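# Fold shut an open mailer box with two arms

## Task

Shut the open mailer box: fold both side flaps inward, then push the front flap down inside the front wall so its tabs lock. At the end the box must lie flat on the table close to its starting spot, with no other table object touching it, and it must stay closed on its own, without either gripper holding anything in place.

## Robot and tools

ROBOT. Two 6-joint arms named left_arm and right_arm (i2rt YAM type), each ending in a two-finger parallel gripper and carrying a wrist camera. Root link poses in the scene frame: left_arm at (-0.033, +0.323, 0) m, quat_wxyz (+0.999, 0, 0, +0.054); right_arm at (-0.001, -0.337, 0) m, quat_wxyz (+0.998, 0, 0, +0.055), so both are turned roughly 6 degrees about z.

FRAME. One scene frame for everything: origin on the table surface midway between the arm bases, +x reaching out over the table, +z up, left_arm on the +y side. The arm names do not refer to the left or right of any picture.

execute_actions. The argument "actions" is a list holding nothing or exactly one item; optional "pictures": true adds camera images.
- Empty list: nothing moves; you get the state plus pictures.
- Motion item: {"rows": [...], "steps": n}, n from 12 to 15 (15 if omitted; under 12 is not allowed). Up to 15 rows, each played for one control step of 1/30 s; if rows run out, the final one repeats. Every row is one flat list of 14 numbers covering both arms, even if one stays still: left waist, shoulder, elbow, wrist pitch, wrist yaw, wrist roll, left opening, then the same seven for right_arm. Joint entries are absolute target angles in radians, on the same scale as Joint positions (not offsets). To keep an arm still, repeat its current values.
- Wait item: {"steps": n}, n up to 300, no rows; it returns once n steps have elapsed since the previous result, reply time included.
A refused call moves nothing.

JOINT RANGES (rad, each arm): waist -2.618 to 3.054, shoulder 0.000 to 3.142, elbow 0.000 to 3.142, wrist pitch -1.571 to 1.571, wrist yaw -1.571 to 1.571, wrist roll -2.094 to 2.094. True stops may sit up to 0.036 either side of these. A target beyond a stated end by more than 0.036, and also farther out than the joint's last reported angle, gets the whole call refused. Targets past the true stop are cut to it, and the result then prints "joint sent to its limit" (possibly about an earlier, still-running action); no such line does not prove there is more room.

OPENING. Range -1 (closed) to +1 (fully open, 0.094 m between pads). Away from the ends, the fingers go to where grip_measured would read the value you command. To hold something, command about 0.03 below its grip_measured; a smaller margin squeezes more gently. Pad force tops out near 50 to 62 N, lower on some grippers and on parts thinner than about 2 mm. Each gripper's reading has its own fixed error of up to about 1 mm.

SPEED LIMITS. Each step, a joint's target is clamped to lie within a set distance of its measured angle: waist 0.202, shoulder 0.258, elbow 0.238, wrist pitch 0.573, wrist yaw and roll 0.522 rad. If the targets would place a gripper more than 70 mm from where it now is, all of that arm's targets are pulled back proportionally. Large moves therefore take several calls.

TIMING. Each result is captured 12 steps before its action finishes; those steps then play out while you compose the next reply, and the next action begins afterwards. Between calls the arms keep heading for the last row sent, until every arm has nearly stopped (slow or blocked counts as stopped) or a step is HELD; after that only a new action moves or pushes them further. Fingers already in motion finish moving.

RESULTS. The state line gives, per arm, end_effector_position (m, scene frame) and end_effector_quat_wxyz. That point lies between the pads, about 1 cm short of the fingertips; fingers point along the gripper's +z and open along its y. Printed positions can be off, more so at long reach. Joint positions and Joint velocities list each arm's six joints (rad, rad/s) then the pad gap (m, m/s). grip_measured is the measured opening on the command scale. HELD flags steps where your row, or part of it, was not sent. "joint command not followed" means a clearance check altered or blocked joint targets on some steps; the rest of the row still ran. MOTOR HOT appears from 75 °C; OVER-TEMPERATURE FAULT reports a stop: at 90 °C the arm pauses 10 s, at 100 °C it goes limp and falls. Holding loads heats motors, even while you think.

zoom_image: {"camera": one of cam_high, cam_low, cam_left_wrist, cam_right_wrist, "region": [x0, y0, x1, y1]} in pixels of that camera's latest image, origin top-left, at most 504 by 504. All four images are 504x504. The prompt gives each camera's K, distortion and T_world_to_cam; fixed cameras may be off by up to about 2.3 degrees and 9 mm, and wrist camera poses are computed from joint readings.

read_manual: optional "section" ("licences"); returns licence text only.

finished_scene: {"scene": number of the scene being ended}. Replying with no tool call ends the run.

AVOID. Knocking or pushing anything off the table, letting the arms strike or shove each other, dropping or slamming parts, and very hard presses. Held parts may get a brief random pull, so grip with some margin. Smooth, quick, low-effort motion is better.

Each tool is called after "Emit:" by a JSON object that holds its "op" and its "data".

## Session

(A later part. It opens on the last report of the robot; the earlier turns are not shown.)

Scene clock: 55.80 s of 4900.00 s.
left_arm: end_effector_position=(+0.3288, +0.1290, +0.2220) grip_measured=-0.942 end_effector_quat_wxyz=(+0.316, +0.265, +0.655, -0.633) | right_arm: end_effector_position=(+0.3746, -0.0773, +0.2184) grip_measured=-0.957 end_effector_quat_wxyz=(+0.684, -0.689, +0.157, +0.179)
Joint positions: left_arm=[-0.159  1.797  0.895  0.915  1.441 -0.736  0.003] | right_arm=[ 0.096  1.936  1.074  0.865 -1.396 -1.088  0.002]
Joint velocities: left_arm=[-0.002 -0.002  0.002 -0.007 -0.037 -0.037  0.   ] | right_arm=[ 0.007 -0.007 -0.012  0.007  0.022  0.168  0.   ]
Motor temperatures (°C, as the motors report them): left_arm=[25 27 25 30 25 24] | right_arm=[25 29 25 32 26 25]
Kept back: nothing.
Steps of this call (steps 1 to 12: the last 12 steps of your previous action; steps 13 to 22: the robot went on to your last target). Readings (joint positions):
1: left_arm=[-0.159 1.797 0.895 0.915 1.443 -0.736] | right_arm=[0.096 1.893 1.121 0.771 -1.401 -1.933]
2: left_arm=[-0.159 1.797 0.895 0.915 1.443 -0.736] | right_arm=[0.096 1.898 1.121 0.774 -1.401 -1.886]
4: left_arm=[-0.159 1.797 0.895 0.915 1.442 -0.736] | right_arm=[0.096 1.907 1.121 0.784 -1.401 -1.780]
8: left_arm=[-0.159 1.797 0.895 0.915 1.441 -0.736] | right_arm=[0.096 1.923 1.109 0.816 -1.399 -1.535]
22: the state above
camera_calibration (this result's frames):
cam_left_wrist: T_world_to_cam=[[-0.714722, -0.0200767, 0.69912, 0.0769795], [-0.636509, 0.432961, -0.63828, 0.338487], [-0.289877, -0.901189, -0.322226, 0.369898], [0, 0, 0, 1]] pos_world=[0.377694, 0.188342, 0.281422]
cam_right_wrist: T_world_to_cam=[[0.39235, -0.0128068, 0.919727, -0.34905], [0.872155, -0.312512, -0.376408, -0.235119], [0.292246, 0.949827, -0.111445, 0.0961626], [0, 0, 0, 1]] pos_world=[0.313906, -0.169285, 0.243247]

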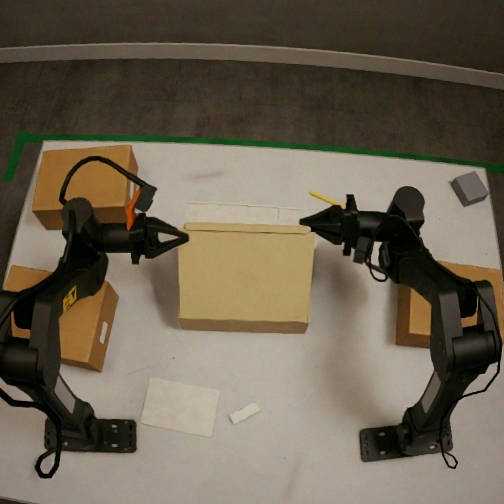

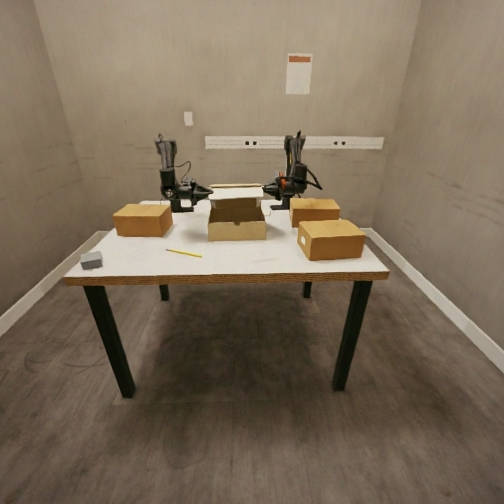

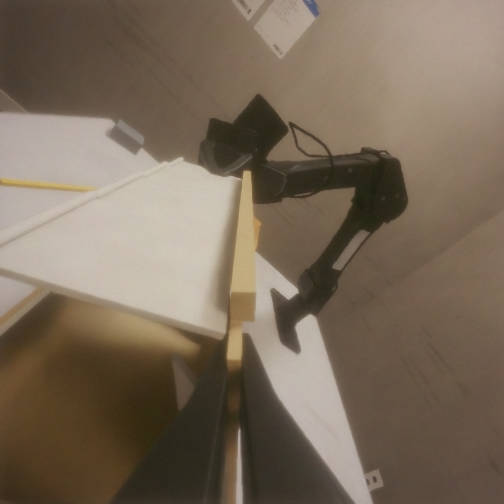

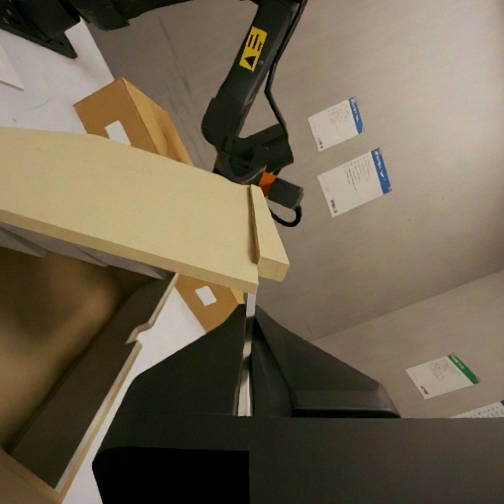

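Emit:
{"op": "execute_actions", "data": {"actions": [{"rows":[[-0.16,1.80,0.89,0.91,1.44,-0.73,-0.9,0.1,1.935,1.07,0.88,-1.39,-1.0,-0.985],[-0.16,1.80,0.89,0.91,1.44,-0.73,-0.8,0.1,1.935,1.07,0.88,-1.39,-0.95,-0.985],[-0.15,1.80,0.89,0.91,1.45,-0.73,-0.7,0.1,1.94,1.07,0.885,-1.39,-0.9,-0.985],[-0.12,1.80,0.89,0.91,1.48,-0.73,-0.7,0.1,1.945,1.07,0.89,-1.39,-0.85,-0.985],[-0.09,1.80,0.89,0.91,1.51,-0.73,-0.7,0.1,1.95,1.07,0.895,-1.39,-0.8,-0.985],[-0.06,1.80,0.89,0.91,1.54,-0.73,-0.7,0.1,1.958,1.07,0.9,-1.39,-0.75,-0.985],[-0.03,1.80,0.89,0.91,1.54,-0.73,-0.7,0.1,1.968,1.07,0.91,-1.39,-0.7,-0.985],[0,1.80,0.89,0.91,1.54,-0.73,-0.7,0.1,1.978,1.07,0.92,-1.39,-0.65,-0.985],[0,1.80,0.89,0.91,1.54,-0.73,-0.7,0.1,1.988,1.07,0.93,-1.39,-0.6,-0.985],[0,1.80,0.89,0.91,1.54,-0.6,-0.8,0.1,1.998,1.07,0.94,-1.39,-0.55,-0.985],[0,1.80,0.89,0.91,1.54,-0.5,-0.9,0.1,2.008,1.07,0.95,-1.39,-0.5,-0.985],[0,1.80,0.89,0.91,1.54,-0.4,-1,0.1,2.018,1.07,0.96,-1.39,-0.45,-0.985],[0,1.80,0.89,0.91,1.54,-0.3,-1,0.1,2.028,1.08,0.97,-1.39,-0.4,-0.985],[0,1.80,0.89,0.91,1.54,-0.2,-1,0.1,2.038,1.09,0.98,-1.39,-0.35,-0.985],[0,1.80,0.89,0.91,1.54,-0.1,-1,0.1,2.048,1.095,0.99,-1.39,-0.3,-0.985]],"steps":15}]}}

Emit:
{"op": "execute_actions", "data": {"actions": [{"rows":[[0,1.80,0.89,0.91,1.54,0,-1,0.1,2.048,1.095,0.99,-1.39,-0.26,-0.985],[0,1.80,0.89,0.91,1.54,0,-1,0.1,2.055,1.097,1.0,-1.39,-0.22,-0.985],[0,1.80,0.89,0.91,1.54,0,-1,0.1,2.065,1.099,1.005,-1.39,-0.18,-0.985],[0,1.80,0.89,0.91,1.54,0,-1,0.1,2.075,1.101,1.01,-1.39,-0.14,-0.985],[0,1.80,0.89,0.91,1.54,0,-1,0.09,2.085,1.103,1.02,-1.4,-0.1,-0.985],[0,1.80,0.89,0.91,1.54,0,-1,0.09,2.095,1.105,1.03,-1.4,-0.06,-0.985],[0,1.80,0.89,0.91,1.54,0,-1,0.09,2.105,1.107,1.04,-1.4,-0.02,-0.985],[0,1.80,0.89,0.91,1.54,0,-1,0.09,2.115,1.109,1.045,-1.4,0.02,-0.985],[0,1.80,0.89,0.91,1.54,0,-1,0.09,2.125,1.11,1.05,-1.4,0.06,-0.985],[0,1.80,0.89,0.91,1.54,0,-1,0.09,2.135,1.11,1.06,-1.4,0.1,-0.985],[0,1.80,0.89,0.91,1.54,0,-1,0.09,2.146,1.11,1.07,-1.4,0.12,-0.985]],"steps":15}]}}

Emit:
{"op": "execute_actions", "data": {"actions": [{"steps":18}], "pictures": true}}

Scene clock: 58.47 s of 4900.00 s.
left_arm: end_effector_position=(+0.3287, +0.1290, +0.2220) grip_measured=-0.750 end_effector_quat_wxyz=(+0.316, +0.265, +0.655, -0.633) | right_arm: end_effector_position=(+0.3743, -0.0773, +0.2181) grip_measured=-0.957 end_effector_quat_wxyz=(+0.678, -0.684, +0.180, +0.203)
Joint positions: left_arm=[-0.159  1.797  0.895  0.915  1.442 -0.736  0.012] | right_arm=[ 0.096  1.937  1.073  0.868 -1.398 -1.019  0.002]
Joint velocities: left_arm=[ 0.002  0.002 -0.002 -0.037  0.007  0.051  0.097] | right_arm=[-0.012  0.002  0.012  0.051  0.007  0.681 -0.   ]
Motor temperatures (°C, as the motors report them): left_arm=[25 27 25 30 25 24] | right_arm=[25 29 25 32 26 25]
Steps of this call (steps 1 to 30: the robot went on to your last target; steps 31 to 77: nothing new was sent; steps 78 to 80: the first 3 steps of this action). Readings (joint positions):
78: left_arm=[-0.159 1.797 0.895 0.915 1.442 -0.736] | right_arm=[0.096 1.937 1.073 0.865 -1.398 -1.058]
79: left_arm=[-0.159 1.797 0.895 0.915 1.441 -0.736] | right_arm=[0.096 1.937 1.073 0.866 -1.398 -1.042]
80: the state above

Scene clock: 58.97 s of 4900.00 s.
left_arm: end_effector_position=(+0.3410, +0.1891, +0.2217) grip_measured=-0.992 end_effector_quat_wxyz=(+0.486, +0.398, +0.584, -0.513) | right_arm: end_effector_position=(+0.3840, -0.0753, +0.1787) grip_measured=-0.957 end_effector_quat_wxyz=(+0.573, -0.588, +0.395, +0.412)
Joint positions: left_arm=[ 0.009  1.797  0.895  0.914  1.528 -0.225  0.   ] | right_arm=[ 0.096  2.057  1.073  0.96  -1.397 -0.38   0.002]
Joint velocities: left_arm=[ 0.007  0.007  0.007 -0.051 -0.037  1.458 -0.001] | right_arm=[-0.022  0.168 -0.017  0.198 -0.037  1.253 -0.   ]
Motor temperatures (°C, as the motors report them): left_arm=[25 27 25 30 25 24] | right_arm=[25 29 25 32 26 25]
Steps of this call (steps 1 to 12: the last 12 steps of your previous action; steps 13 to 15: the first 3 steps of this action). Readings (joint positions):
13: left_arm=[0.009 1.797 0.895 0.914 1.525 -0.349] | right_arm=[0.096 2.042 1.073 0.948 -1.397 -0.470]
14: left_arm=[0.009 1.797 0.895 0.914 1.527 -0.281] | right_arm=[0.096 2.050 1.073 0.953 -1.397 -0.424]
15: the state above

Scene clock: 59.57 s of 4900.00 s.
left_arm: end_effector_position=(+0.3401, +0.1889, +0.2217) grip_measured=-0.992 end_effector_quat_wxyz=(+0.538, +0.460, +0.536, -0.459) | right_arm: end_effector_position=(+0.3904, -0.0740, +0.1509) grip_measured=-0.956 end_effector_quat_wxyz=(+0.461, -0.481, +0.520, +0.534)
Joint positions: left_arm=[ 0.009  1.797  0.895  0.914  1.533 -0.01   0.   ] | right_arm=[ 0.096  2.154  1.085  1.05  -1.398  0.093  0.002]
Joint velocities: left_arm=[-0.002 -0.002 -0.012  0.007 -0.066  0.037 -0.001] | right_arm=[ 0.002 -0.002 -0.002  0.051 -0.037  0.125 -0.001]
Motor temperatures (°C, as the motors report them): left_arm=[25 27 25 30 25 24] | right_arm=[25 29 25 32 26 25]
Kept back: nothing.
Steps of this call (steps 1 to 12: the last 12 steps of your previous action; steps 13 to 18: the robot went on to your last target). Readings (joint positions):
1: left_arm=[0.009 1.797 0.895 0.914 1.529 -0.182] | right_arm=[0.096 2.064 1.073 0.967 -1.397 -0.336]
2: left_arm=[0.009 1.797 0.895 0.914 1.530 -0.146] | right_arm=[0.096 2.070 1.073 0.975 -1.397 -0.293]
4: left_arm=[0.009 1.797 0.895 0.914 1.532 -0.095] | right_arm=[0.096 2.086 1.075 0.992 -1.398 -0.209]
8: left_arm=[0.009 1.797 0.895 0.914 1.532 -0.042] | right_arm=[0.096 2.126 1.084 1.024 -1.398 -0.047]
18: the state above
camera_calibration (this result's frames):
cam_left_wrist: T_world_to_cam=[[-0.99172, -0.118803, 0.0487467, 0.343487], [-0.099675, 0.472812, -0.875507, 0.182017], [0.0809651, -0.873117, -0.48074, 0.330826], [0, 0, 0, 1]] pos_world=[0.332001, 0.243598, 0.301655]
cam_right_wrist: T_world_to_cam=[[0.999335, 0.00891624, -0.0353432, -0.384332], [-0.0300902, -0.345449, -0.937955, 0.161296], [-0.0205723, 0.938395, -0.344951, 0.237347], [0, 0, 0, 1]] pos_world=[0.393813, -0.163578, 0.219578]

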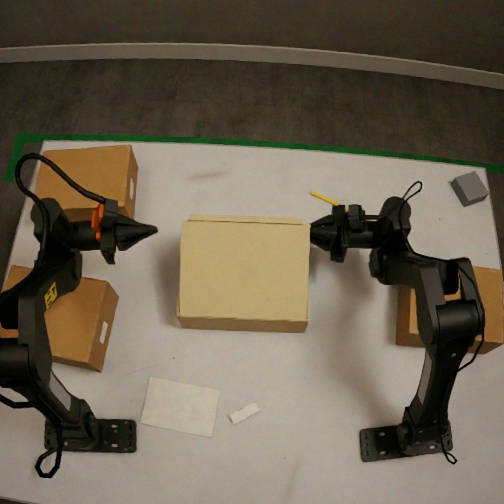

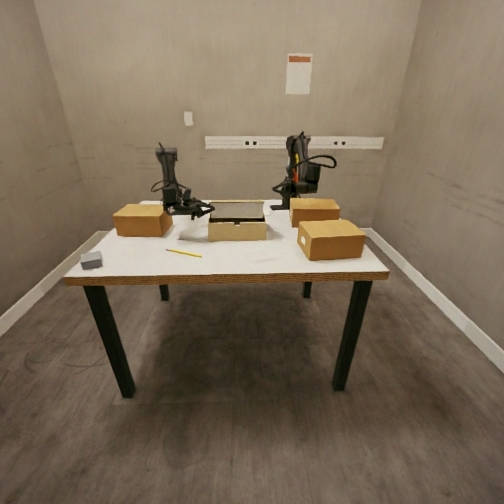

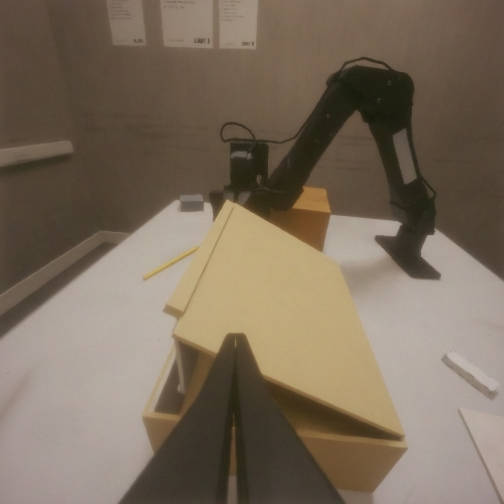

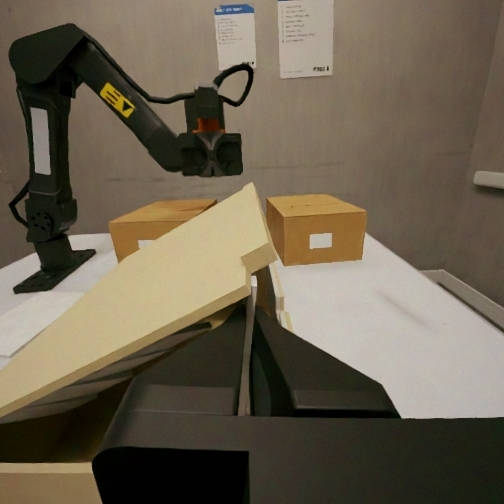

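Looks good. Lower to C.

Emit:
{"op": "execute_actions", "data": {"actions": [{"rows":[[0,1.80,0.89,0.91,1.54,0,-1,0.085,2.155,1.115,1.07,-1.41,0.15,-0.985],[0,1.80,0.89,0.91,1.54,0,-1,0.08,2.165,1.12,1.08,-1.41,0.17,-0.985],[0,1.80,0.89,0.91,1.54,0,-1,0.08,2.175,1.125,1.085,-1.41,0.19,-0.985],[0,1.80,0.89,0.91,1.54,0,-1,0.08,2.185,1.13,1.09,-1.41,0.21,-0.985],[0,1.80,0.89,0.91,1.54,0,-1,0.08,2.195,1.135,1.1,-1.41,0.23,-0.985],[0,1.80,0.89,0.91,1.54,0,-1,0.08,2.205,1.14,1.105,-1.41,0.25,-0.985],[0,1.80,0.89,0.91,1.54,0,-1,0.08,2.215,1.145,1.11,-1.41,0.26,-0.985],[0,1.80,0.89,0.91,1.54,0,-1,0.08,2.225,1.15,1.12,-1.41,0.27,-0.985],[0,1.80,0.89,0.91,1.54,0,-1,0.08,2.235,1.153,1.125,-1.41,0.27,-0.985],[0,1.80,0.89,0.91,1.54,0,-1,0.08,2.245,1.156,1.13,-1.41,0.27,-0.985],[0,1.80,0.89,0.91,1.54,0,-1,0.08,2.255,1.16,1.14,-1.41,0.27,-0.985],[0,1.80,0.89,0.91,1.54,0,-1,0.08,2.265,1.163,1.15,-1.41,0.27,-0.985],[0,1.80,0.89,0.91,1.54,0,-1,0.08,2.27,1.165,1.155,-1.41,0.27,-0.985]],"steps":15}]}}

Emit:
{"op": "execute_actions", "data": {"actions": [{"steps":20}], "pictures": true}}

Scene clock: 60.57 s of 4900.00 s.
left_arm: end_effector_position=(+0.3401, +0.1889, +0.2217) grip_measured=-0.992 end_effector_quat_wxyz=(+0.539, +0.461, +0.536, -0.458) | right_arm: end_effector_position=(+0.3906, -0.0741, +0.1514) grip_measured=-0.956 end_effector_quat_wxyz=(+0.452, -0.474, +0.525, +0.543)
Joint positions: left_arm=[ 0.009  1.797  0.895  0.914  1.533 -0.006  0.   ] | right_arm=[ 0.096  2.159  1.09   1.061 -1.404  0.133  0.002]
Joint velocities: left_arm=[ 0.012 -0.002 -0.017  0.037 -0.037  0.022  0.   ] | right_arm=[-0.027  0.149  0.154  0.095 -0.051  0.315 -0.001]
Motor temperatures (°C, as the motors report them): left_arm=[25 27 25 30 25 24] | right_arm=[25 29 25 32 26 25]
Steps of this call (steps 1 to 27: the robot went on to your last target; steps 28 to 30: the first 3 steps of this action). Readings (joint positions):
28: left_arm=[0.009 1.797 0.895 0.914 1.533 -0.006] | right_arm=[0.096 2.154 1.085 1.056 -1.400 0.114]
29: left_arm=[0.009 1.797 0.895 0.914 1.533 -0.006] | right_arm=[0.096 2.155 1.086 1.057 -1.402 0.123]
30: the state above

Scene clock: 61.23 s of 4900.00 s.
left_arm: end_effector_position=(+0.3401, +0.1889, +0.2217) grip_measured=-0.992 end_effector_quat_wxyz=(+0.539, +0.461, +0.536, -0.458) | right_arm: end_effector_position=(+0.4014, -0.0735, +0.1209) grip_measured=-0.956 end_effector_quat_wxyz=(+0.418, -0.442, +0.552, +0.570)
Joint positions: left_arm=[ 0.009  1.797  0.895  0.914  1.533 -0.006  0.   ] | right_arm=[ 0.091  2.279  1.137  1.137 -1.411  0.259  0.002]
Joint velocities: left_arm=[-0.002 -0.012  0.002 -0.066  0.022 -0.007  0.001] | right_arm=[-0.002 -0.002  0.007  0.051  0.037  0.022  0.001]
Motor temperatures (°C, as the motors report them): left_arm=[25 27 25 30 25 24] | right_arm=[25 29 25 32 26 25]
Kept back: nothing.
Steps of this call (steps 1 to 12: the last 12 steps of your previous action; steps 13 to 20: the robot went on to your last target). Readings (joint positions):
1: left_arm=[0.009 1.797 0.895 0.914 1.533 -0.006] | right_arm=[0.094 2.165 1.096 1.065 -1.406 0.145]
2: left_arm=[0.009 1.797 0.895 0.914 1.533 -0.006] | right_arm=[0.094 2.173 1.102 1.070 -1.407 0.159]
4: left_arm=[0.009 1.797 0.895 0.914 1.533 -0.006] | right_arm=[0.093 2.192 1.114 1.081 -1.407 0.190]
8: left_arm=[0.009 1.797 0.895 0.914 1.533 -0.006] | right_arm=[0.091 2.236 1.130 1.102 -1.408 0.232]
20: the state above
camera_calibration (this result's frames):
cam_left_wrist: T_world_to_cam=[[-0.991897, -0.118832, 0.0449385, 0.344397], [-0.0963756, 0.473327, -0.875599, 0.180818], [0.082779, -0.872835, -0.480944, 0.330201], [0, 0, 0, 1]] pos_world=[0.331699, 0.243551, 0.301656]
cam_right_wrist: T_world_to_cam=[[0.982567, 0.0161666, -0.185207, -0.371061], [-0.168022, -0.349158, -0.921877, 0.186722], [-0.07957, 0.936924, -0.340355, 0.2498], [0, 0, 0, 1]] pos_world=[0.415842, -0.162849, 0.188433]

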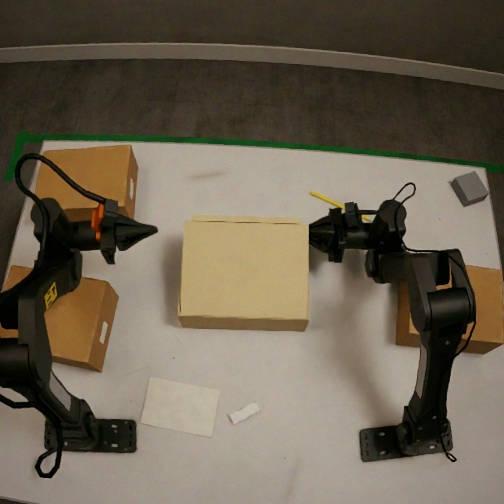

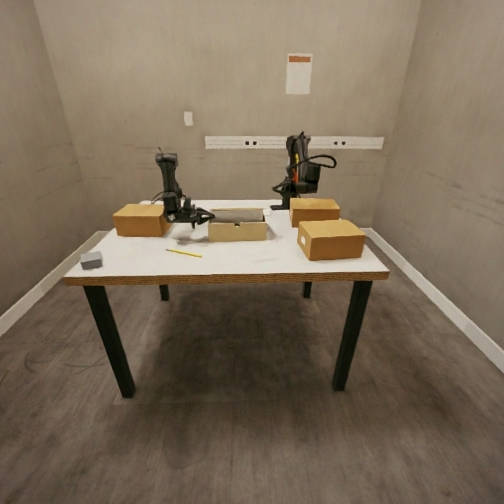

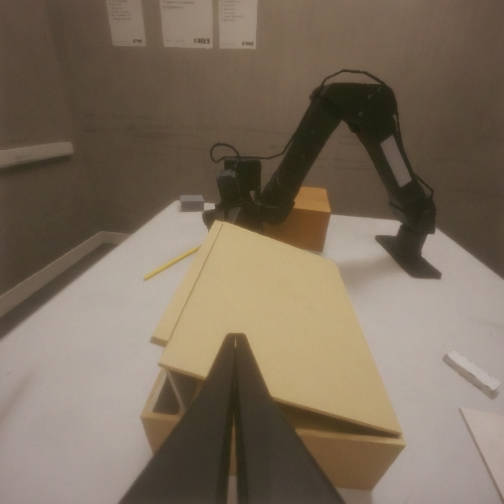

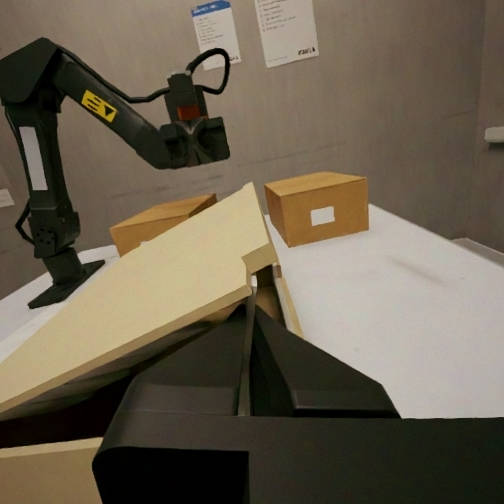

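Emit:
{"op": "execute_actions", "data": {"actions": [{"rows":[[0,1.80,0.97,0.8,1.44,0,-1,0.08,2.285,1.165,1.16,-1.41,0.27,-0.985],[0,1.80,1.05,0.69,1.34,0,-1,0.08,2.29,1.167,1.165,-1.41,0.27,-0.985],[-0.03,1.80,1.13,0.58,1.24,0,-1,0.08,2.295,1.17,1.17,-1.41,0.27,-0.985],[-0.08,1.80,1.21,0.47,1.14,0,-1,0.08,2.3,1.17,1.175,-1.41,0.27,-0.985],[-0.14,1.80,1.29,0.36,1.04,0,-1,0.08,2.305,1.17,1.18,-1.41,0.27,-0.985],[-0.2,1.80,1.37,0.25,0.94,0,-1,0.08,2.305,1.17,1.18,-1.41,0.27,-0.985],[-0.26,1.80,1.45,0.14,0.83,0,-1,0.08,2.305,1.17,1.18,-1.41,0.27,-0.985],[-0.32,1.80,1.52,0.02,0.72,0,-1,0.08,2.305,1.17,1.18,-1.41,0.27,-0.985],[-0.38,1.80,1.58,-0.1,0.61,0,-1,0.08,2.305,1.17,1.18,-1.41,0.27,-0.985],[-0.44,1.80,1.63,-0.22,0.5,0,-1,0.08,2.305,1.17,1.18,-1.41,0.27,-0.985],[-0.5,1.81,1.67,-0.34,0.4,0,-1,0.08,2.305,1.17,1.18,-1.41,0.27,-0.985],[-0.56,1.83,1.7,-0.46,0.3,0,-1,0.08,2.305,1.17,1.18,-1.41,0.27,-0.985],[-0.62,1.85,1.72,-0.58,0.2,0,-1,0.08,2.305,1.17,1.18,-1.41,0.27,-0.985],[-0.68,1.87,1.72,-0.7,0.1,0,-1,0.08,2.305,1.17,1.18,-1.41,0.27,-0.985],[-0.726,1.885,1.72,-0.81,0,0,-1,0.08,2.305,1.17,1.18,-1.41,0.27,-0.985]],"steps":15}]}}

Emit:
{"op": "execute_actions", "data": {"actions": [{"steps":40}], "pictures": true}}

Scene clock: 63.23 s of 4900.00 s.
left_arm: end_effector_position=(+0.3651, +0.1917, +0.2320) grip_measured=-0.992 end_effector_quat_wxyz=(+0.545, +0.432, +0.561, -0.449) | right_arm: end_effector_position=(+0.4017, -0.0734, +0.1208) grip_measured=-0.956 end_effector_quat_wxyz=(+0.420, -0.444, +0.550, +0.569)
Joint positions: left_arm=[ 0.006  1.806  0.974  0.803  1.46  -0.004  0.   ] | right_arm=[ 0.091  2.282  1.139  1.148 -1.412  0.261  0.002]
Joint velocities: left_arm=[-0.085  0.247  1.629 -1.766 -1.458 -0.022 -0.001] | right_arm=[-0.017  0.115  0.1    0.125  0.081  0.066  0.   ]
Motor temperatures (°C, as the motors report them): left_arm=[25 27 25 30 25 24] | right_arm=[25 29 25 32 26 25]
Steps of this call (steps 1 to 30: the robot went on to your last target; steps 31 to 57: nothing new was sent; steps 58 to 60: the first 3 steps of this action). Readings (joint positions):
58: left_arm=[0.009 1.797 0.901 0.898 1.525 -0.005] | right_arm=[0.091 2.279 1.137 1.142 -1.411 0.261]
59: left_arm=[0.009 1.799 0.926 0.859 1.501 -0.005] | right_arm=[0.091 2.279 1.137 1.144 -1.411 0.261]
60: the state above

Scene clock: 64.57 s of 4900.00 s.
left_arm: end_effector_position=(+0.3657, +0.0353, +0.1680) grip_measured=-0.992 end_effector_quat_wxyz=(+0.265, +0.295, +0.914, -0.090) | right_arm: end_effector_position=(+0.4029, -0.0732, +0.1150) grip_measured=-0.956 end_effector_quat_wxyz=(+0.421, -0.445, +0.549, +0.569)
Joint positions: left_arm=[-0.733  1.906  1.704 -0.802  0.008 -0.002  0.   ] | right_arm=[ 0.091  2.305  1.146  1.169 -1.412  0.262  0.002]
Joint velocities: left_arm=[-0.012  0.002  0.007 -0.051  0.081  0.037  0.   ] | right_arm=[-0.022 -0.002 -0.002  0.037  0.022  0.007  0.001]
Motor temperatures (°C, as the motors report them): left_arm=[25 27 25 30 25 24] | right_arm=[25 29 25 32 26 25]
Kept back: nothing.
Steps of this call (steps 1 to 12: the last 12 steps of your previous action; steps 13 to 40: the robot went on to your last target). Readings (joint positions):
1: left_arm=[-0.004 1.814 1.040 0.735 1.403 -0.004] | right_arm=[0.091 2.287 1.142 1.151 -1.412 0.261]
2: left_arm=[-0.024 1.820 1.113 0.665 1.336 -0.004] | right_arm=[0.091 2.292 1.145 1.155 -1.412 0.261]
4: left_arm=[-0.094 1.821 1.252 0.526 1.195 -0.003] | right_arm=[0.091 2.300 1.146 1.159 -1.412 0.261]
8: left_arm=[-0.324 1.822 1.552 0.132 0.810 -0.003] | right_arm=[0.091 2.305 1.146 1.168 -1.412 0.261]
40: the state above
camera_calibration (this result's frames):
cam_left_wrist: T_world_to_cam=[[-0.565651, -0.822088, 0.0648838, 0.21951], [-0.824508, 0.562376, -0.0626031, 0.335547], [0.0149761, -0.0889088, -0.995927, 0.251785], [0, 0, 0, 1]] pos_world=[0.397057, 0.0141384, 0.257523]
cam_right_wrist: T_world_to_cam=[[0.984611, 0.0181696, -0.173814, -0.375596], [-0.156841, -0.346829, -0.924722, 0.177727], [-0.0770855, 0.937752, -0.338642, 0.246474], [0, 0, 0, 1]] pos_world=[0.416691, -0.162667, 0.182531]

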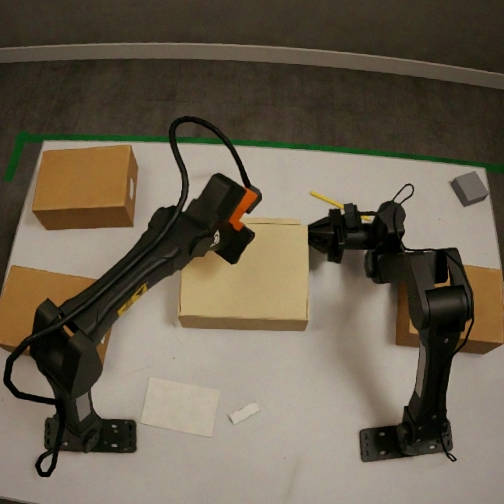

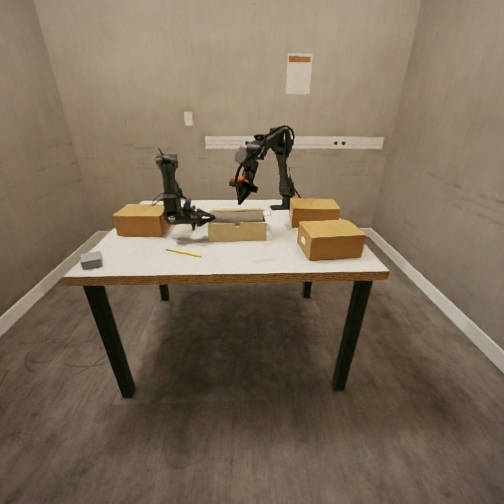

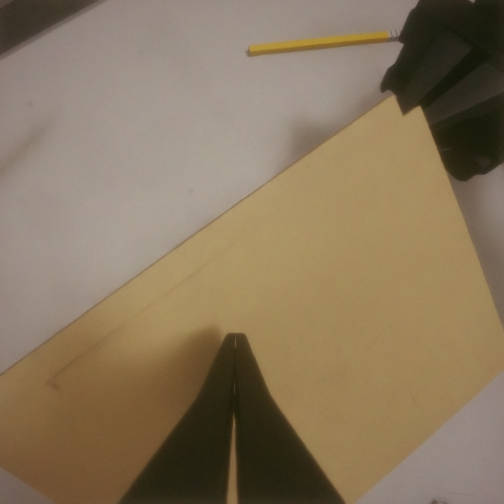

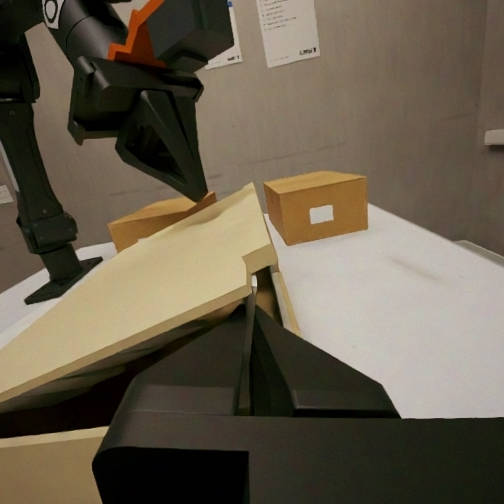

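Emit:
{"op": "execute_actions", "data": {"actions": [{"rows":[[-0.726,1.905,1.69,-0.78,0,0,-1,0.08,2.305,1.17,1.18,-1.41,0.27,-0.985],[-0.726,1.905,1.675,-0.765,0,0,-1,0.08,2.305,1.17,1.18,-1.41,0.27,-0.985],[-0.726,1.905,1.66,-0.75,0,0,-1,0.08,2.305,1.17,1.18,-1.41,0.27,-0.985],[-0.726,1.905,1.645,-0.735,0,0,-1,0.08,2.305,1.17,1.18,-1.41,0.27,-0.985],[-0.726,1.905,1.63,-0.72,0,0,-1,0.08,2.305,1.17,1.18,-1.41,0.27,-0.985],[-0.726,1.905,1.615,-0.705,0,0,-1,0.08,2.305,1.17,1.18,-1.41,0.27,-0.985],[-0.726,1.905,1.6,-0.69,0,0,-1,0.08,2.305,1.17,1.18,-1.41,0.27,-0.985],[-0.726,1.905,1.59,-0.68,0,0,-1,0.08,2.305,1.17,1.18,-1.41,0.27,-0.985],[-0.726,1.905,1.58,-0.67,0,0,-1,0.08,2.305,1.17,1.18,-1.41,0.27,-0.985],[-0.726,1.905,1.57,-0.66,0,0,-1,0.08,2.305,1.17,1.18,-1.41,0.27,-0.985]],"steps":14}]}}

Emit:
{"op": "execute_actions", "data": {"actions": [{"steps":16}], "pictures": true}}

Scene clock: 67.30 s of 4900.00 s.
left_arm: end_effector_position=(+0.3658, +0.0355, +0.1664) grip_measured=-0.992 end_effector_quat_wxyz=(+0.265, +0.295, +0.914, -0.089) | right_arm: end_effector_position=(+0.4029, -0.0732, +0.1150) grip_measured=-0.956 end_effector_quat_wxyz=(+0.421, -0.445, +0.549, +0.569)
Joint positions: left_arm=[-0.733  1.906  1.698 -0.797  0.007 -0.002  0.   ] | right_arm=[ 0.091  2.305  1.146  1.169 -1.412  0.262  0.002]
Joint velocities: left_arm=[ 0.007 -0.007 -0.183  0.154 -0.051  0.007  0.   ] | right_arm=[ 0.002 -0.002 -0.002 -0.037 -0.081 -0.051 -0.   ]
Motor temperatures (°C, as the motors report them): left_arm=[25 28 26 30 25 24] | right_arm=[25 29 25 32 26 25]
Steps of this call (steps 1 to 30: the robot went on to your last target; steps 31 to 80: nothing new was sent; steps 81 to 82: the first 2 steps of this action). Readings (joint positions):
81: left_arm=[-0.733 1.906 1.702 -0.801 0.007 -0.002] | right_arm=[0.091 2.305 1.146 1.169 -1.412 0.262]
82: the state above

Scene clock: 67.83 s of 4900.00 s.
left_arm: end_effector_position=(+0.3671, +0.0353, +0.1454) grip_measured=-0.992 end_effector_quat_wxyz=(+0.273, +0.294, +0.912, -0.090) | right_arm: end_effector_position=(+0.4056, -0.0762, +0.1140) grip_measured=-0.956 end_effector_quat_wxyz=(+0.423, -0.440, +0.552, +0.567)
Joint positions: left_arm=[-0.733  1.897  1.593 -0.683  0.003 -0.002  0.   ] | right_arm=[ 0.084  2.308  1.146  1.171 -1.408  0.266  0.002]
Joint velocities: left_arm=[-0.002 -0.002 -0.007  0.066 -0.066 -0.066  0.   ] | right_arm=[-0.027  0.012 -0.012 -0.051 -0.007 -0.022 -0.   ]
Motor temperatures (°C, as the motors report them): left_arm=[25 28 26 30 25 24] | right_arm=[25 30 25 32 26 25]
Kept back: nothing.
Steps of this call (steps 1 to 12: the last 12 steps of your previous action; steps 13 to 16: the robot went on to your last target). Readings (joint positions):
1: left_arm=[-0.733 1.906 1.690 -0.789 0.007 -0.002] | right_arm=[0.091 2.305 1.146 1.169 -1.412 0.262]
2: left_arm=[-0.733 1.906 1.678 -0.779 0.007 -0.002] | right_arm=[0.091 2.305 1.146 1.169 -1.412 0.262]
4: left_arm=[-0.733 1.906 1.648 -0.760 0.006 -0.002] | right_arm=[0.091 2.305 1.146 1.169 -1.412 0.262]
8: left_arm=[-0.733 1.900 1.608 -0.716 0.005 -0.002] | right_arm=[0.089 2.308 1.146 1.171 -1.412 0.264]
16: the state above
camera_calibration (this result's frames):
cam_left_wrist: T_world_to_cam=[[-0.564623, -0.823059, 0.061439, 0.221925], [-0.824755, 0.559828, -0.0798231, 0.337904], [0.0313039, -0.095742, -0.994914, 0.22335], [0, 0, 0, 1]] pos_world=[0.397, 0.0148734, 0.235552]
cam_right_wrist: T_world_to_cam=[[0.983952, 0.00649037, -0.178313, -0.378527], [-0.165153, -0.345163, -0.923898, 0.179503], [-0.0675435, 0.93852, -0.338552, 0.245373], [0, 0, 0, 1]] pos_world=[0.418671, -0.165873, 0.181417]

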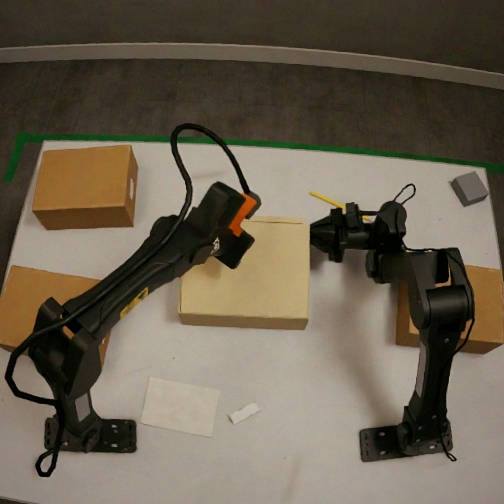

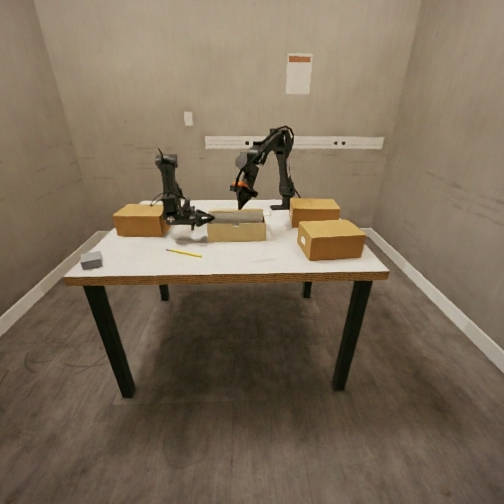

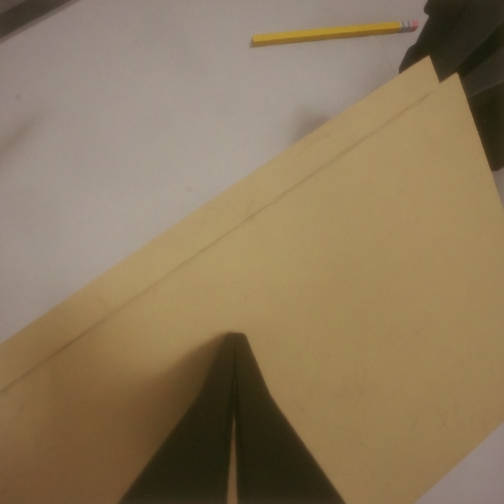

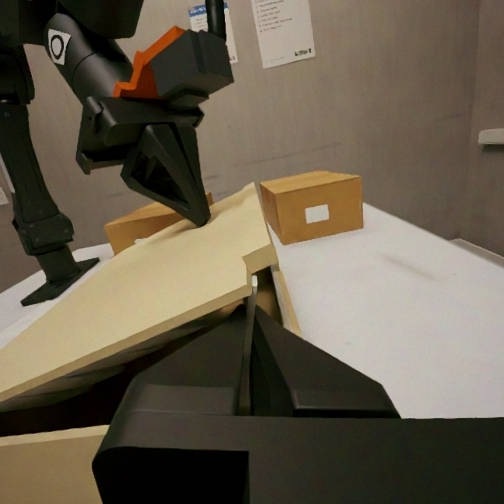

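In contact. Release right and withdraw.

Emit:
{"op": "execute_actions", "data": {"actions": [{"rows":[[-0.726,1.9,1.58,-0.67,0,0,-1,0.08,2.305,1.17,1.18,-1.41,0.27,-0.94],[-0.726,1.9,1.58,-0.67,0,0,-1,0.08,2.305,1.17,1.18,-1.41,0.25,-0.9],[-0.726,1.9,1.58,-0.67,0,0,-1,0.08,2.305,1.17,1.18,-1.41,0.22,-0.86],[-0.726,1.9,1.58,-0.67,0,0,-1,0.08,2.305,1.17,1.18,-1.41,0.2,-0.82],[-0.726,1.9,1.58,-0.67,0,0,-1,0.07,2.305,1.17,1.18,-1.42,0.2,-0.8],[-0.726,1.9,1.58,-0.67,0,0,-1,0.06,2.305,1.17,1.18,-1.43,0.2,-0.8],[-0.726,1.9,1.58,-0.67,0,0,-1,0.05,2.305,1.17,1.18,-1.44,0.2,-0.8],[-0.726,1.9,1.58,-0.67,0,0,-1,0.04,2.305,1.17,1.18,-1.45,0.2,-0.8],[-0.726,1.9,1.58,-0.67,0,0,-1,0.03,2.305,1.17,1.18,-1.46,0.2,-0.8],[-0.726,1.9,1.58,-0.67,0,0,-1,0.02,2.305,1.17,1.18,-1.47,0.2,-0.8],[-0.726,1.9,1.58,-0.67,0,0,-1,0.01,2.305,1.17,1.18,-1.48,0.2,-0.8],[-0.726,1.9,1.58,-0.67,0,0,-1,0.0,2.305,1.17,1.18,-1.49,0.2,-0.8]],"steps":15}]}}

Emit:
{"op": "execute_actions", "data": {"actions": [{"steps":18}], "pictures": true}}

Scene clock: 68.73 s of 4900.00 s.
left_arm: end_effector_position=(+0.3679, +0.0350, +0.1457) grip_measured=-0.992 end_effector_quat_wxyz=(+0.276, +0.293, +0.911, -0.090) | right_arm: end_effector_position=(+0.4061, -0.0765, +0.1144) grip_measured=-0.880 end_effector_quat_wxyz=(+0.426, -0.442, +0.551, +0.565)
Joint positions: left_arm=[-0.733  1.897  1.592 -0.678  0.002 -0.002  0.   ] | right_arm=[ 0.083  2.308  1.147  1.174 -1.408  0.26   0.006]
Joint velocities: left_arm=[-0.007 -0.012  0.017  0.081 -0.066  0.007 -0.   ] | right_arm=[-0.007 -0.012  0.032  0.022 -0.022 -0.256  0.035]
Motor temperatures (°C, as the motors report them): left_arm=[25 28 26 30 25 24] | right_arm=[25 30 25 32 26 25]
Steps of this call (steps 1 to 15: the robot went on to your last target; steps 16 to 24: nothing new was sent; steps 25 to 27: the first 3 steps of this action). Readings (joint positions):
25: left_arm=[-0.733 1.897 1.592 -0.679 0.002 -0.002] | right_arm=[0.083 2.308 1.146 1.171 -1.408 0.266]
26: left_arm=[-0.733 1.897 1.592 -0.678 0.002 -0.002] | right_arm=[0.083 2.308 1.146 1.172 -1.408 0.266]
27: the state above

Scene clock: 69.33 s of 4900.00 s.
left_arm: end_effector_position=(+0.3668, +0.0358, +0.1432) grip_measured=-0.992 end_effector_quat_wxyz=(+0.273, +0.293, +0.912, -0.089) | right_arm: end_effector_position=(+0.4145, -0.1106, +0.1150) grip_measured=-0.803 end_effector_quat_wxyz=(+0.446, -0.454, +0.541, +0.549)
Joint positions: left_arm=[-0.733  1.897  1.585 -0.677  0.002 -0.002  0.   ] | right_arm=[ 0.001  2.308  1.149  1.175 -1.476  0.208  0.009]
Joint velocities: left_arm=[-0.007 -0.002 -0.012 -0.022  0.066  0.037 -0.001] | right_arm=[-0.007 -0.002 -0.007  0.081  0.007  0.037 -0.002]
Motor temperatures (°C, as the motors report them): left_arm=[25 28 26 30 25 24] | right_arm=[25 30 25 32 26 25]
Kept back: nothing.
Steps of this call (steps 1 to 12: the last 12 steps of your previous action; steps 13 to 18: the robot went on to your last target). Readings (joint positions):
1: left_arm=[-0.733 1.897 1.592 -0.677 0.002 -0.002] | right_arm=[0.083 2.308 1.148 1.175 -1.408 0.251]
2: left_arm=[-0.733 1.897 1.592 -0.677 0.002 -0.002] | right_arm=[0.083 2.308 1.149 1.175 -1.408 0.241]
4: left_arm=[-0.733 1.897 1.592 -0.677 0.002 -0.002] | right_arm=[0.078 2.308 1.149 1.175 -1.409 0.229]
8: left_arm=[-0.733 1.897 1.587 -0.677 0.002 -0.002] | right_arm=[0.047 2.308 1.149 1.175 -1.438 0.215]
18: the state above
camera_calibration (this result's frames):
cam_left_wrist: T_world_to_cam=[[-0.563882, -0.823664, 0.0601229, 0.222281], [-0.825289, 0.559304, -0.0779587, 0.337161], [0.0305848, -0.0935782, -0.995142, 0.221458], [0, 0, 0, 1]] pos_world=[0.396822, 0.0152327, 0.233302]
cam_right_wrist: T_world_to_cam=[[0.993511, -0.00881782, -0.113394, -0.399962], [-0.109575, -0.341418, -0.933503, 0.148584], [-0.0304832, 0.93987, -0.340168, 0.263576], [0, 0, 0, 1]] pos_world=[0.421682, -0.200525, 0.18301]

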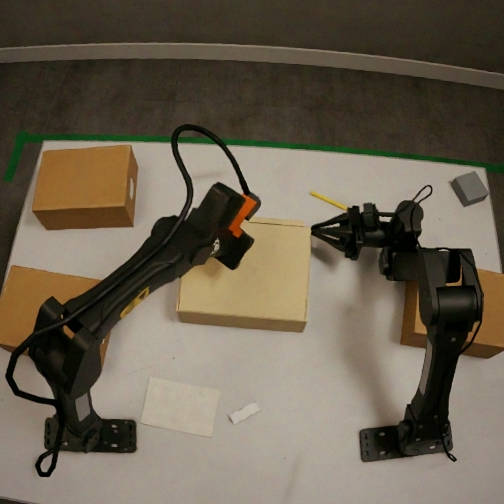

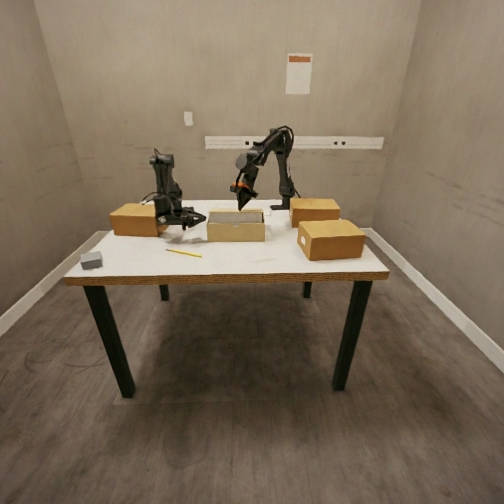

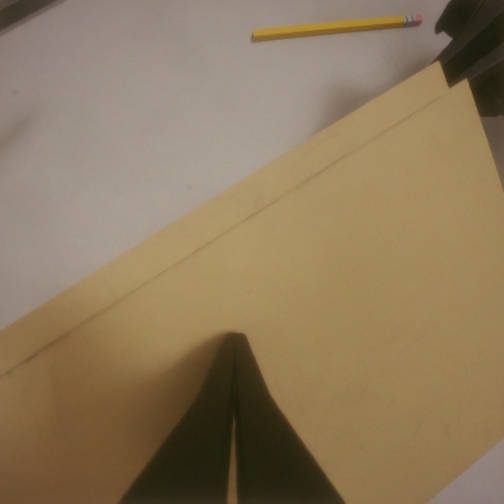

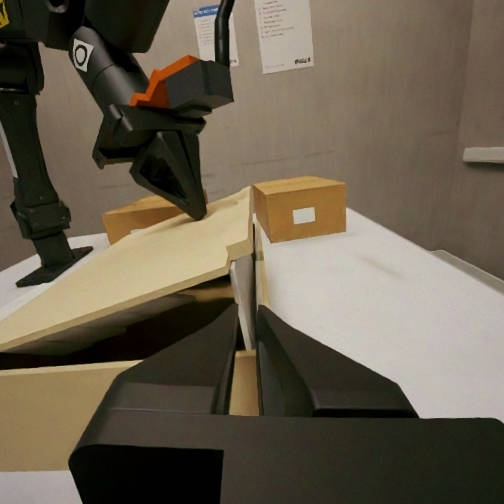

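Emit:
{"op": "execute_actions", "data": {"actions": [{"rows":[[-0.726,1.9,1.57,-0.66,0,0,-1,-0.02,2.305,1.17,1.18,-1.45,0.2,-0.8],[-0.726,1.9,1.56,-0.65,0,0,-1,-0.02,2.305,1.17,1.18,-1.4,0.2,-0.9],[-0.726,1.9,1.55,-0.64,0,0,-1,-0.02,2.305,1.17,1.18,-1.33,0.2,-1],[-0.726,1.9,1.538,-0.63,0,0,-1,-0.02,2.305,1.17,1.18,-1.26,0.2,-1],[-0.726,1.9,1.526,-0.62,0,0,-1,-0.02,2.305,1.17,1.18,-1.2,0.2,-1],[-0.726,1.9,1.514,-0.605,0,0,-1,-0.02,2.305,1.17,1.18,-1.2,0.2,-1],[-0.726,1.905,1.502,-0.59,0,0,-1,-0.02,2.305,1.17,1.18,-1.2,0.2,-1],[-0.726,1.905,1.49,-0.58,0,0,-1,-0.02,2.305,1.17,1.18,-1.2,0.2,-1],[-0.726,1.905,1.478,-0.565,0,0,-1,-0.02,2.305,1.17,1.18,-1.2,0.2,-1],[-0.726,1.91,1.466,-0.55,0,0,-1,-0.02,2.305,1.17,1.18,-1.2,0.2,-1],[-0.726,1.91,1.454,-0.54,0,0,-1,-0.02,2.305,1.17,1.18,-1.2,0.2,-1],[-0.726,1.91,1.442,-0.525,0,0,-1,-0.02,2.305,1.17,1.18,-1.2,0.2,-1],[-0.726,1.915,1.43,-0.51,0,0,-1,-0.02,2.305,1.17,1.18,-1.2,0.2,-1],[-0.726,1.915,1.415,-0.5,0,0,-1,-0.02,2.305,1.17,1.18,-1.2,0.2,-1],[-0.726,1.915,1.40,-0.49,0,0,-1,-0.02,2.305,1.17,1.18,-1.2,0.2,-1]],"steps":15}]}}

Emit:
{"op": "execute_actions", "data": {"actions": [{"steps":22}], "pictures": true}}

Scene clock: 70.77 s of 4900.00 s.
left_arm: end_effector_position=(+0.3667, +0.0359, +0.1406) grip_measured=-0.992 end_effector_quat_wxyz=(+0.273, +0.293, +0.912, -0.089) | right_arm: end_effector_position=(+0.4202, -0.1119, +0.1151) grip_measured=-0.946 end_effector_quat_wxyz=(+0.455, -0.446, +0.548, +0.542)
Joint positions: left_arm=[-0.733  1.897  1.575 -0.666  0.002 -0.002  0.   ] | right_arm=[-0.003  2.308  1.149  1.175 -1.448  0.206  0.003]
Joint velocities: left_arm=[-0.007  0.002 -0.217  0.227  0.022 -0.051 -0.001] | right_arm=[-0.042  0.012  0.012 -0.037  0.696  0.007 -0.091]
Motor temperatures (°C, as the motors report them): left_arm=[25 28 26 30 25 24] | right_arm=[25 30 25 32 26 25]
Steps of this call (steps 1 to 15: the robot went on to your last target; steps 16 to 40: nothing new was sent; steps 41 to 43: the first 3 steps of this action). Readings (joint positions):
41: left_arm=[-0.733 1.897 1.584 -0.676 0.002 -0.002] | right_arm=[-0.000 2.308 1.149 1.175 -1.478 0.206]
42: left_arm=[-0.733 1.897 1.580 -0.672 0.002 -0.002] | right_arm=[-0.001 2.308 1.149 1.175 -1.468 0.206]
43: the state above

Scene clock: 71.50 s of 4900.00 s.
left_arm: end_effector_position=(+0.3667, +0.0359, +0.1076) grip_measured=-0.992 end_effector_quat_wxyz=(+0.287, +0.292, +0.908, -0.094) | right_arm: end_effector_position=(+0.4633, -0.1206, +0.1158) grip_measured=-0.991 end_effector_quat_wxyz=(+0.518, -0.375, +0.597, +0.484)
Joint positions: left_arm=[-0.733  1.895  1.423 -0.486  0.002 -0.002  0.   ] | right_arm=[-0.009  2.308  1.149  1.175 -1.211  0.206  0.   ]
Joint velocities: left_arm=[-0.012 -0.007 -0.017  0.081  0.022 -0.022 -0.   ] | right_arm=[-0.007 -0.002  0.002 -0.007  0.007 -0.007 -0.001]
Motor temperatures (°C, as the motors report them): left_arm=[25 28 26 30 25 24] | right_arm=[25 30 25 32 26 25]
Kept back: nothing.
Steps of this call (steps 1 to 12: the last 12 steps of your previous action; steps 13 to 22: the robot went on to your last target). Readings (joint positions):
1: left_arm=[-0.733 1.897 1.566 -0.659 0.002 -0.002] | right_arm=[-0.004 2.308 1.149 1.175 -1.416 0.206]
2: left_arm=[-0.733 1.897 1.556 -0.652 0.002 -0.002] | right_arm=[-0.005 2.308 1.149 1.175 -1.379 0.206]
4: left_arm=[-0.733 1.897 1.531 -0.636 0.002 -0.002] | right_arm=[-0.008 2.308 1.149 1.175 -1.316 0.206]
8: left_arm=[-0.733 1.897 1.480 -0.596 0.002 -0.002] | right_arm=[-0.009 2.308 1.149 1.175 -1.251 0.206]
22: the state above
camera_calibration (this result's frames):
cam_left_wrist: T_world_to_cam=[[-0.565398, -0.822571, 0.0608411, 0.224861], [-0.822949, 0.557618, -0.108709, 0.336768], [0.055495, -0.111533, -0.99221, 0.17728], [0, 0, 0, 1]] pos_world=[0.394441, 0.0169493, 0.198828]
cam_right_wrist: T_world_to_cam=[[0.954176, -0.277103, -0.112967, -0.46266], [-0.19644, -0.295243, -0.93501, 0.197215], [0.225741, 0.914355, -0.336148, 0.152484], [0, 0, 0, 1]] pos_world=[0.445778, -0.209402, 0.18339]

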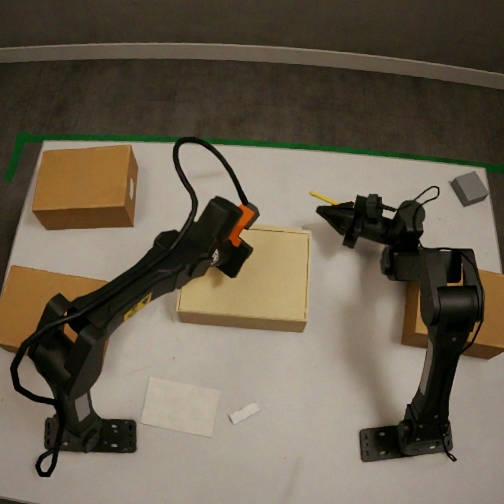

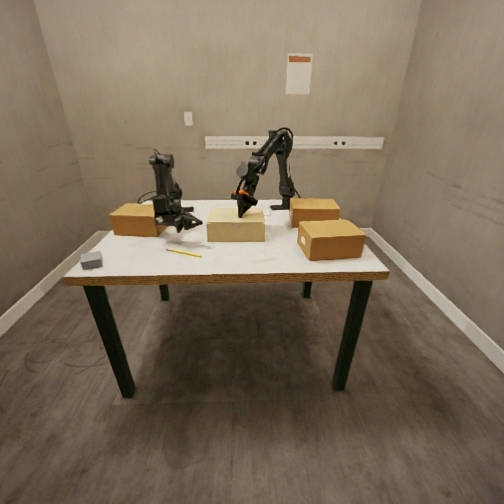

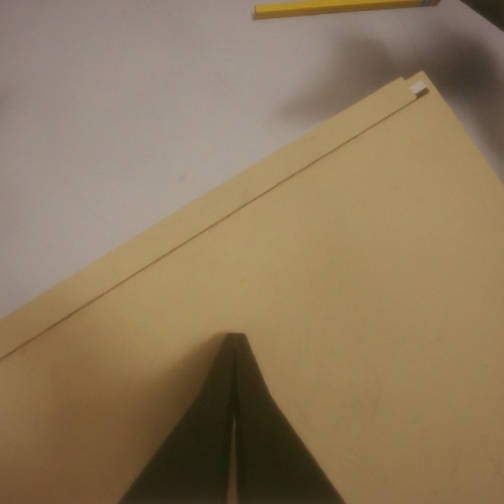

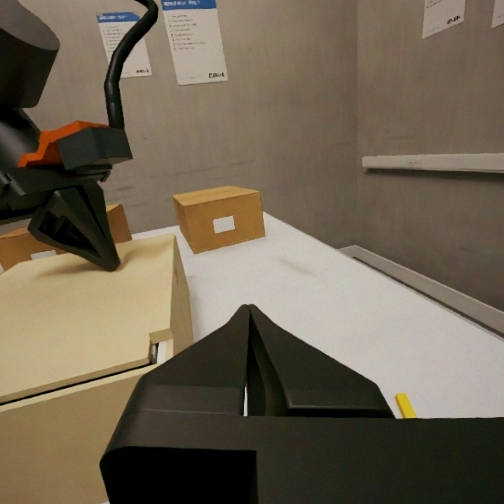

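Emit:
{"op": "execute_actions", "data": {"actions": [{"rows":[[-0.726,1.9,1.43,-0.5,0,0,-1,-0.01,2.305,1.17,1.18,-1.2,0.2,-1],[-0.726,1.89,1.46,-0.52,0,0,-1,-0.01,2.305,1.17,1.18,-1.2,0.2,-1],[-0.726,1.88,1.49,-0.55,0,0,-1,-0.01,2.305,1.17,1.18,-1.2,0.2,-1],[-0.726,1.88,1.52,-0.58,0,0,-1,-0.01,2.305,1.17,1.18,-1.2,0.2,-1],[-0.726,1.88,1.55,-0.6,0,0,-1,-0.01,2.305,1.17,1.18,-1.2,0.2,-1]],"steps":12}]}}

Emit:
{"op": "execute_actions", "data": {"actions": [{"steps":50}], "pictures": true}}

Scene clock: 72.13 s of 4900.00 s.
left_arm: end_effector_position=(+0.3672, +0.0355, +0.1079) grip_measured=-0.992 end_effector_quat_wxyz=(+0.288, +0.292, +0.907, -0.094) | right_arm: end_effector_position=(+0.4637, -0.1207, +0.1158) grip_measured=-0.991 end_effector_quat_wxyz=(+0.519, -0.375, +0.597, +0.484)
Joint positions: left_arm=[-0.733  1.895  1.422 -0.481  0.002 -0.002  0.   ] | right_arm=[-0.009  2.308  1.149  1.175 -1.21   0.206  0.   ]
Joint velocities: left_arm=[-0.012 -0.012 -0.007  0.007  0.051  0.051  0.001] | right_arm=[-0.002  0.007 -0.012 -0.022  0.022  0.007 -0.001]
Motor temperatures (°C, as the motors report them): left_arm=[25 28 26 30 25 24] | right_arm=[25 30 25 32 26 25]
Kept back: the last 12 steps of this action.
Steps of this call (steps 1 to 19: the robot went on to your last target). Readings (joint positions):
1: left_arm=[-0.733 1.895 1.423 -0.484 0.002 -0.002] | right_arm=[-0.009 2.308 1.149 1.175 -1.211 0.206]
2: left_arm=[-0.733 1.895 1.423 -0.484 0.002 -0.002] | right_arm=[-0.009 2.308 1.149 1.175 -1.211 0.206]
4: left_arm=[-0.733 1.895 1.423 -0.483 0.002 -0.002] | right_arm=[-0.009 2.308 1.149 1.175 -1.210 0.206]
8: left_arm=[-0.733 1.895 1.422 -0.481 0.002 -0.002] | right_arm=[-0.009 2.308 1.149 1.175 -1.210 0.206]
19: the state above

Scene clock: 73.80 s of 4900.00 s.
left_arm: end_effector_position=(+0.3710, +0.0328, +0.1351) grip_measured=-0.992 end_effector_quat_wxyz=(+0.288, +0.292, +0.907, -0.094) | right_arm: end_effector_position=(+0.4637, -0.1207, +0.1158) grip_measured=-0.991 end_effector_quat_wxyz=(+0.519, -0.375, +0.597, +0.484)
Joint positions: left_arm=[-0.733  1.895  1.533 -0.593  0.002 -0.002  0.   ] | right_arm=[-0.009  2.308  1.149  1.175 -1.21   0.206  0.   ]
Joint velocities: left_arm=[ 0.012 -0.002 -0.012 -0.066 -0.022  0.022 -0.001] | right_arm=[ 0.002 -0.002  0.002  0.022 -0.037 -0.007  0.001]
Motor temperatures (°C, as the motors report them): left_arm=[25 28 26 30 25 24] | right_arm=[25 30 25 32 26 25]
Kept back: nothing.
Steps of this call (steps 1 to 12: the last 12 steps of your previous action; steps 13 to 45: the robot went on to your last target; steps 46 to 50: nothing new was sent). Readings (joint positions):
1: left_arm=[-0.733 1.895 1.422 -0.481 0.002 -0.002] | right_arm=[-0.009 2.308 1.149 1.175 -1.210 0.206]
2: left_arm=[-0.733 1.895 1.426 -0.484 0.002 -0.002] | right_arm=[-0.009 2.308 1.149 1.175 -1.210 0.206]
4: left_arm=[-0.733 1.895 1.450 -0.513 0.002 -0.002] | right_arm=[-0.009 2.308 1.149 1.175 -1.210 0.206]
8: left_arm=[-0.733 1.895 1.522 -0.558 0.002 -0.002] | right_arm=[-0.009 2.308 1.149 1.175 -1.210 0.206]
50: the state above
All arms were judged still, so your last target was given up. Only a new action makes them travel on or press farther. Fingers that are still opening or closing keep moving.
camera_calibration (this result's frames):
cam_left_wrist: T_world_to_cam=[[-0.565511, -0.82249, 0.0608919, 0.223102], [-0.822745, 0.557471, -0.110983, 0.345286], [0.057337, -0.112861, -0.991955, 0.203303], [0, 0, 0, 1]] pos_world=[0.398593, 0.0139569, 0.226403]
cam_right_wrist: T_world_to_cam=[[0.953646, -0.278919, -0.112979, -0.462969], [-0.197006, -0.294838, -0.935018, 0.197571], [0.227484, 0.913934, -0.33612, 0.151629], [0, 0, 0, 1]] pos_world=[0.445938, -0.209458, 0.183393]

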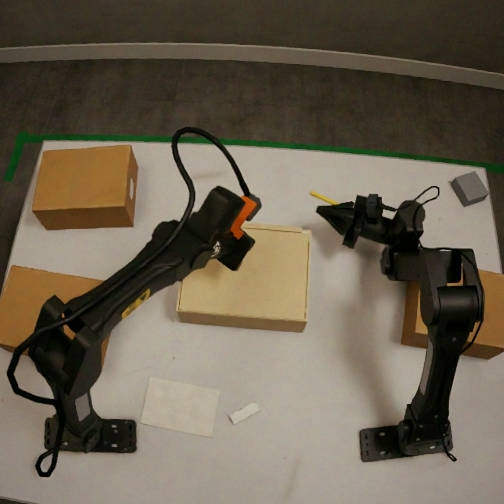

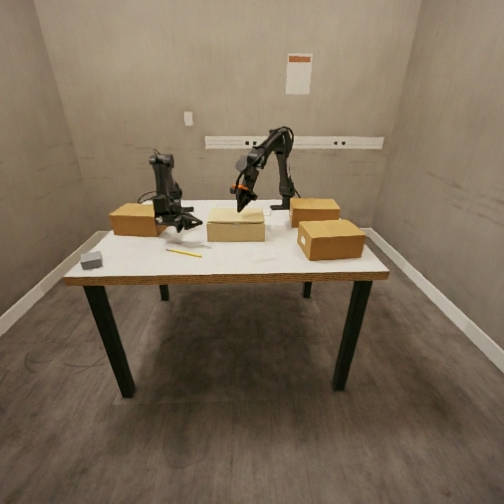

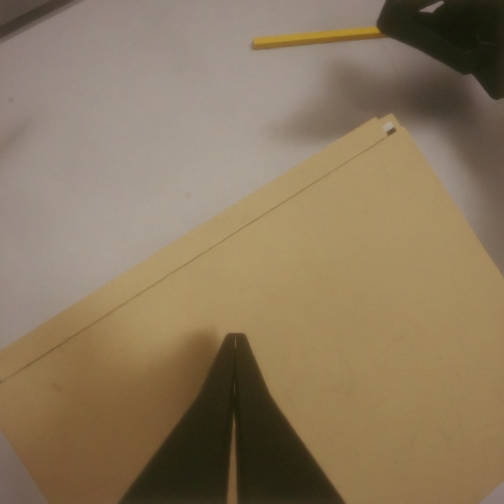

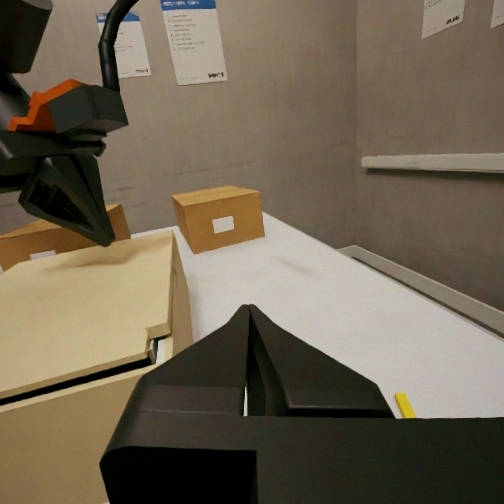

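Emit:
{"op": "finished_scene", "data": {"scene": 2}}

The scene is finished: the task was done.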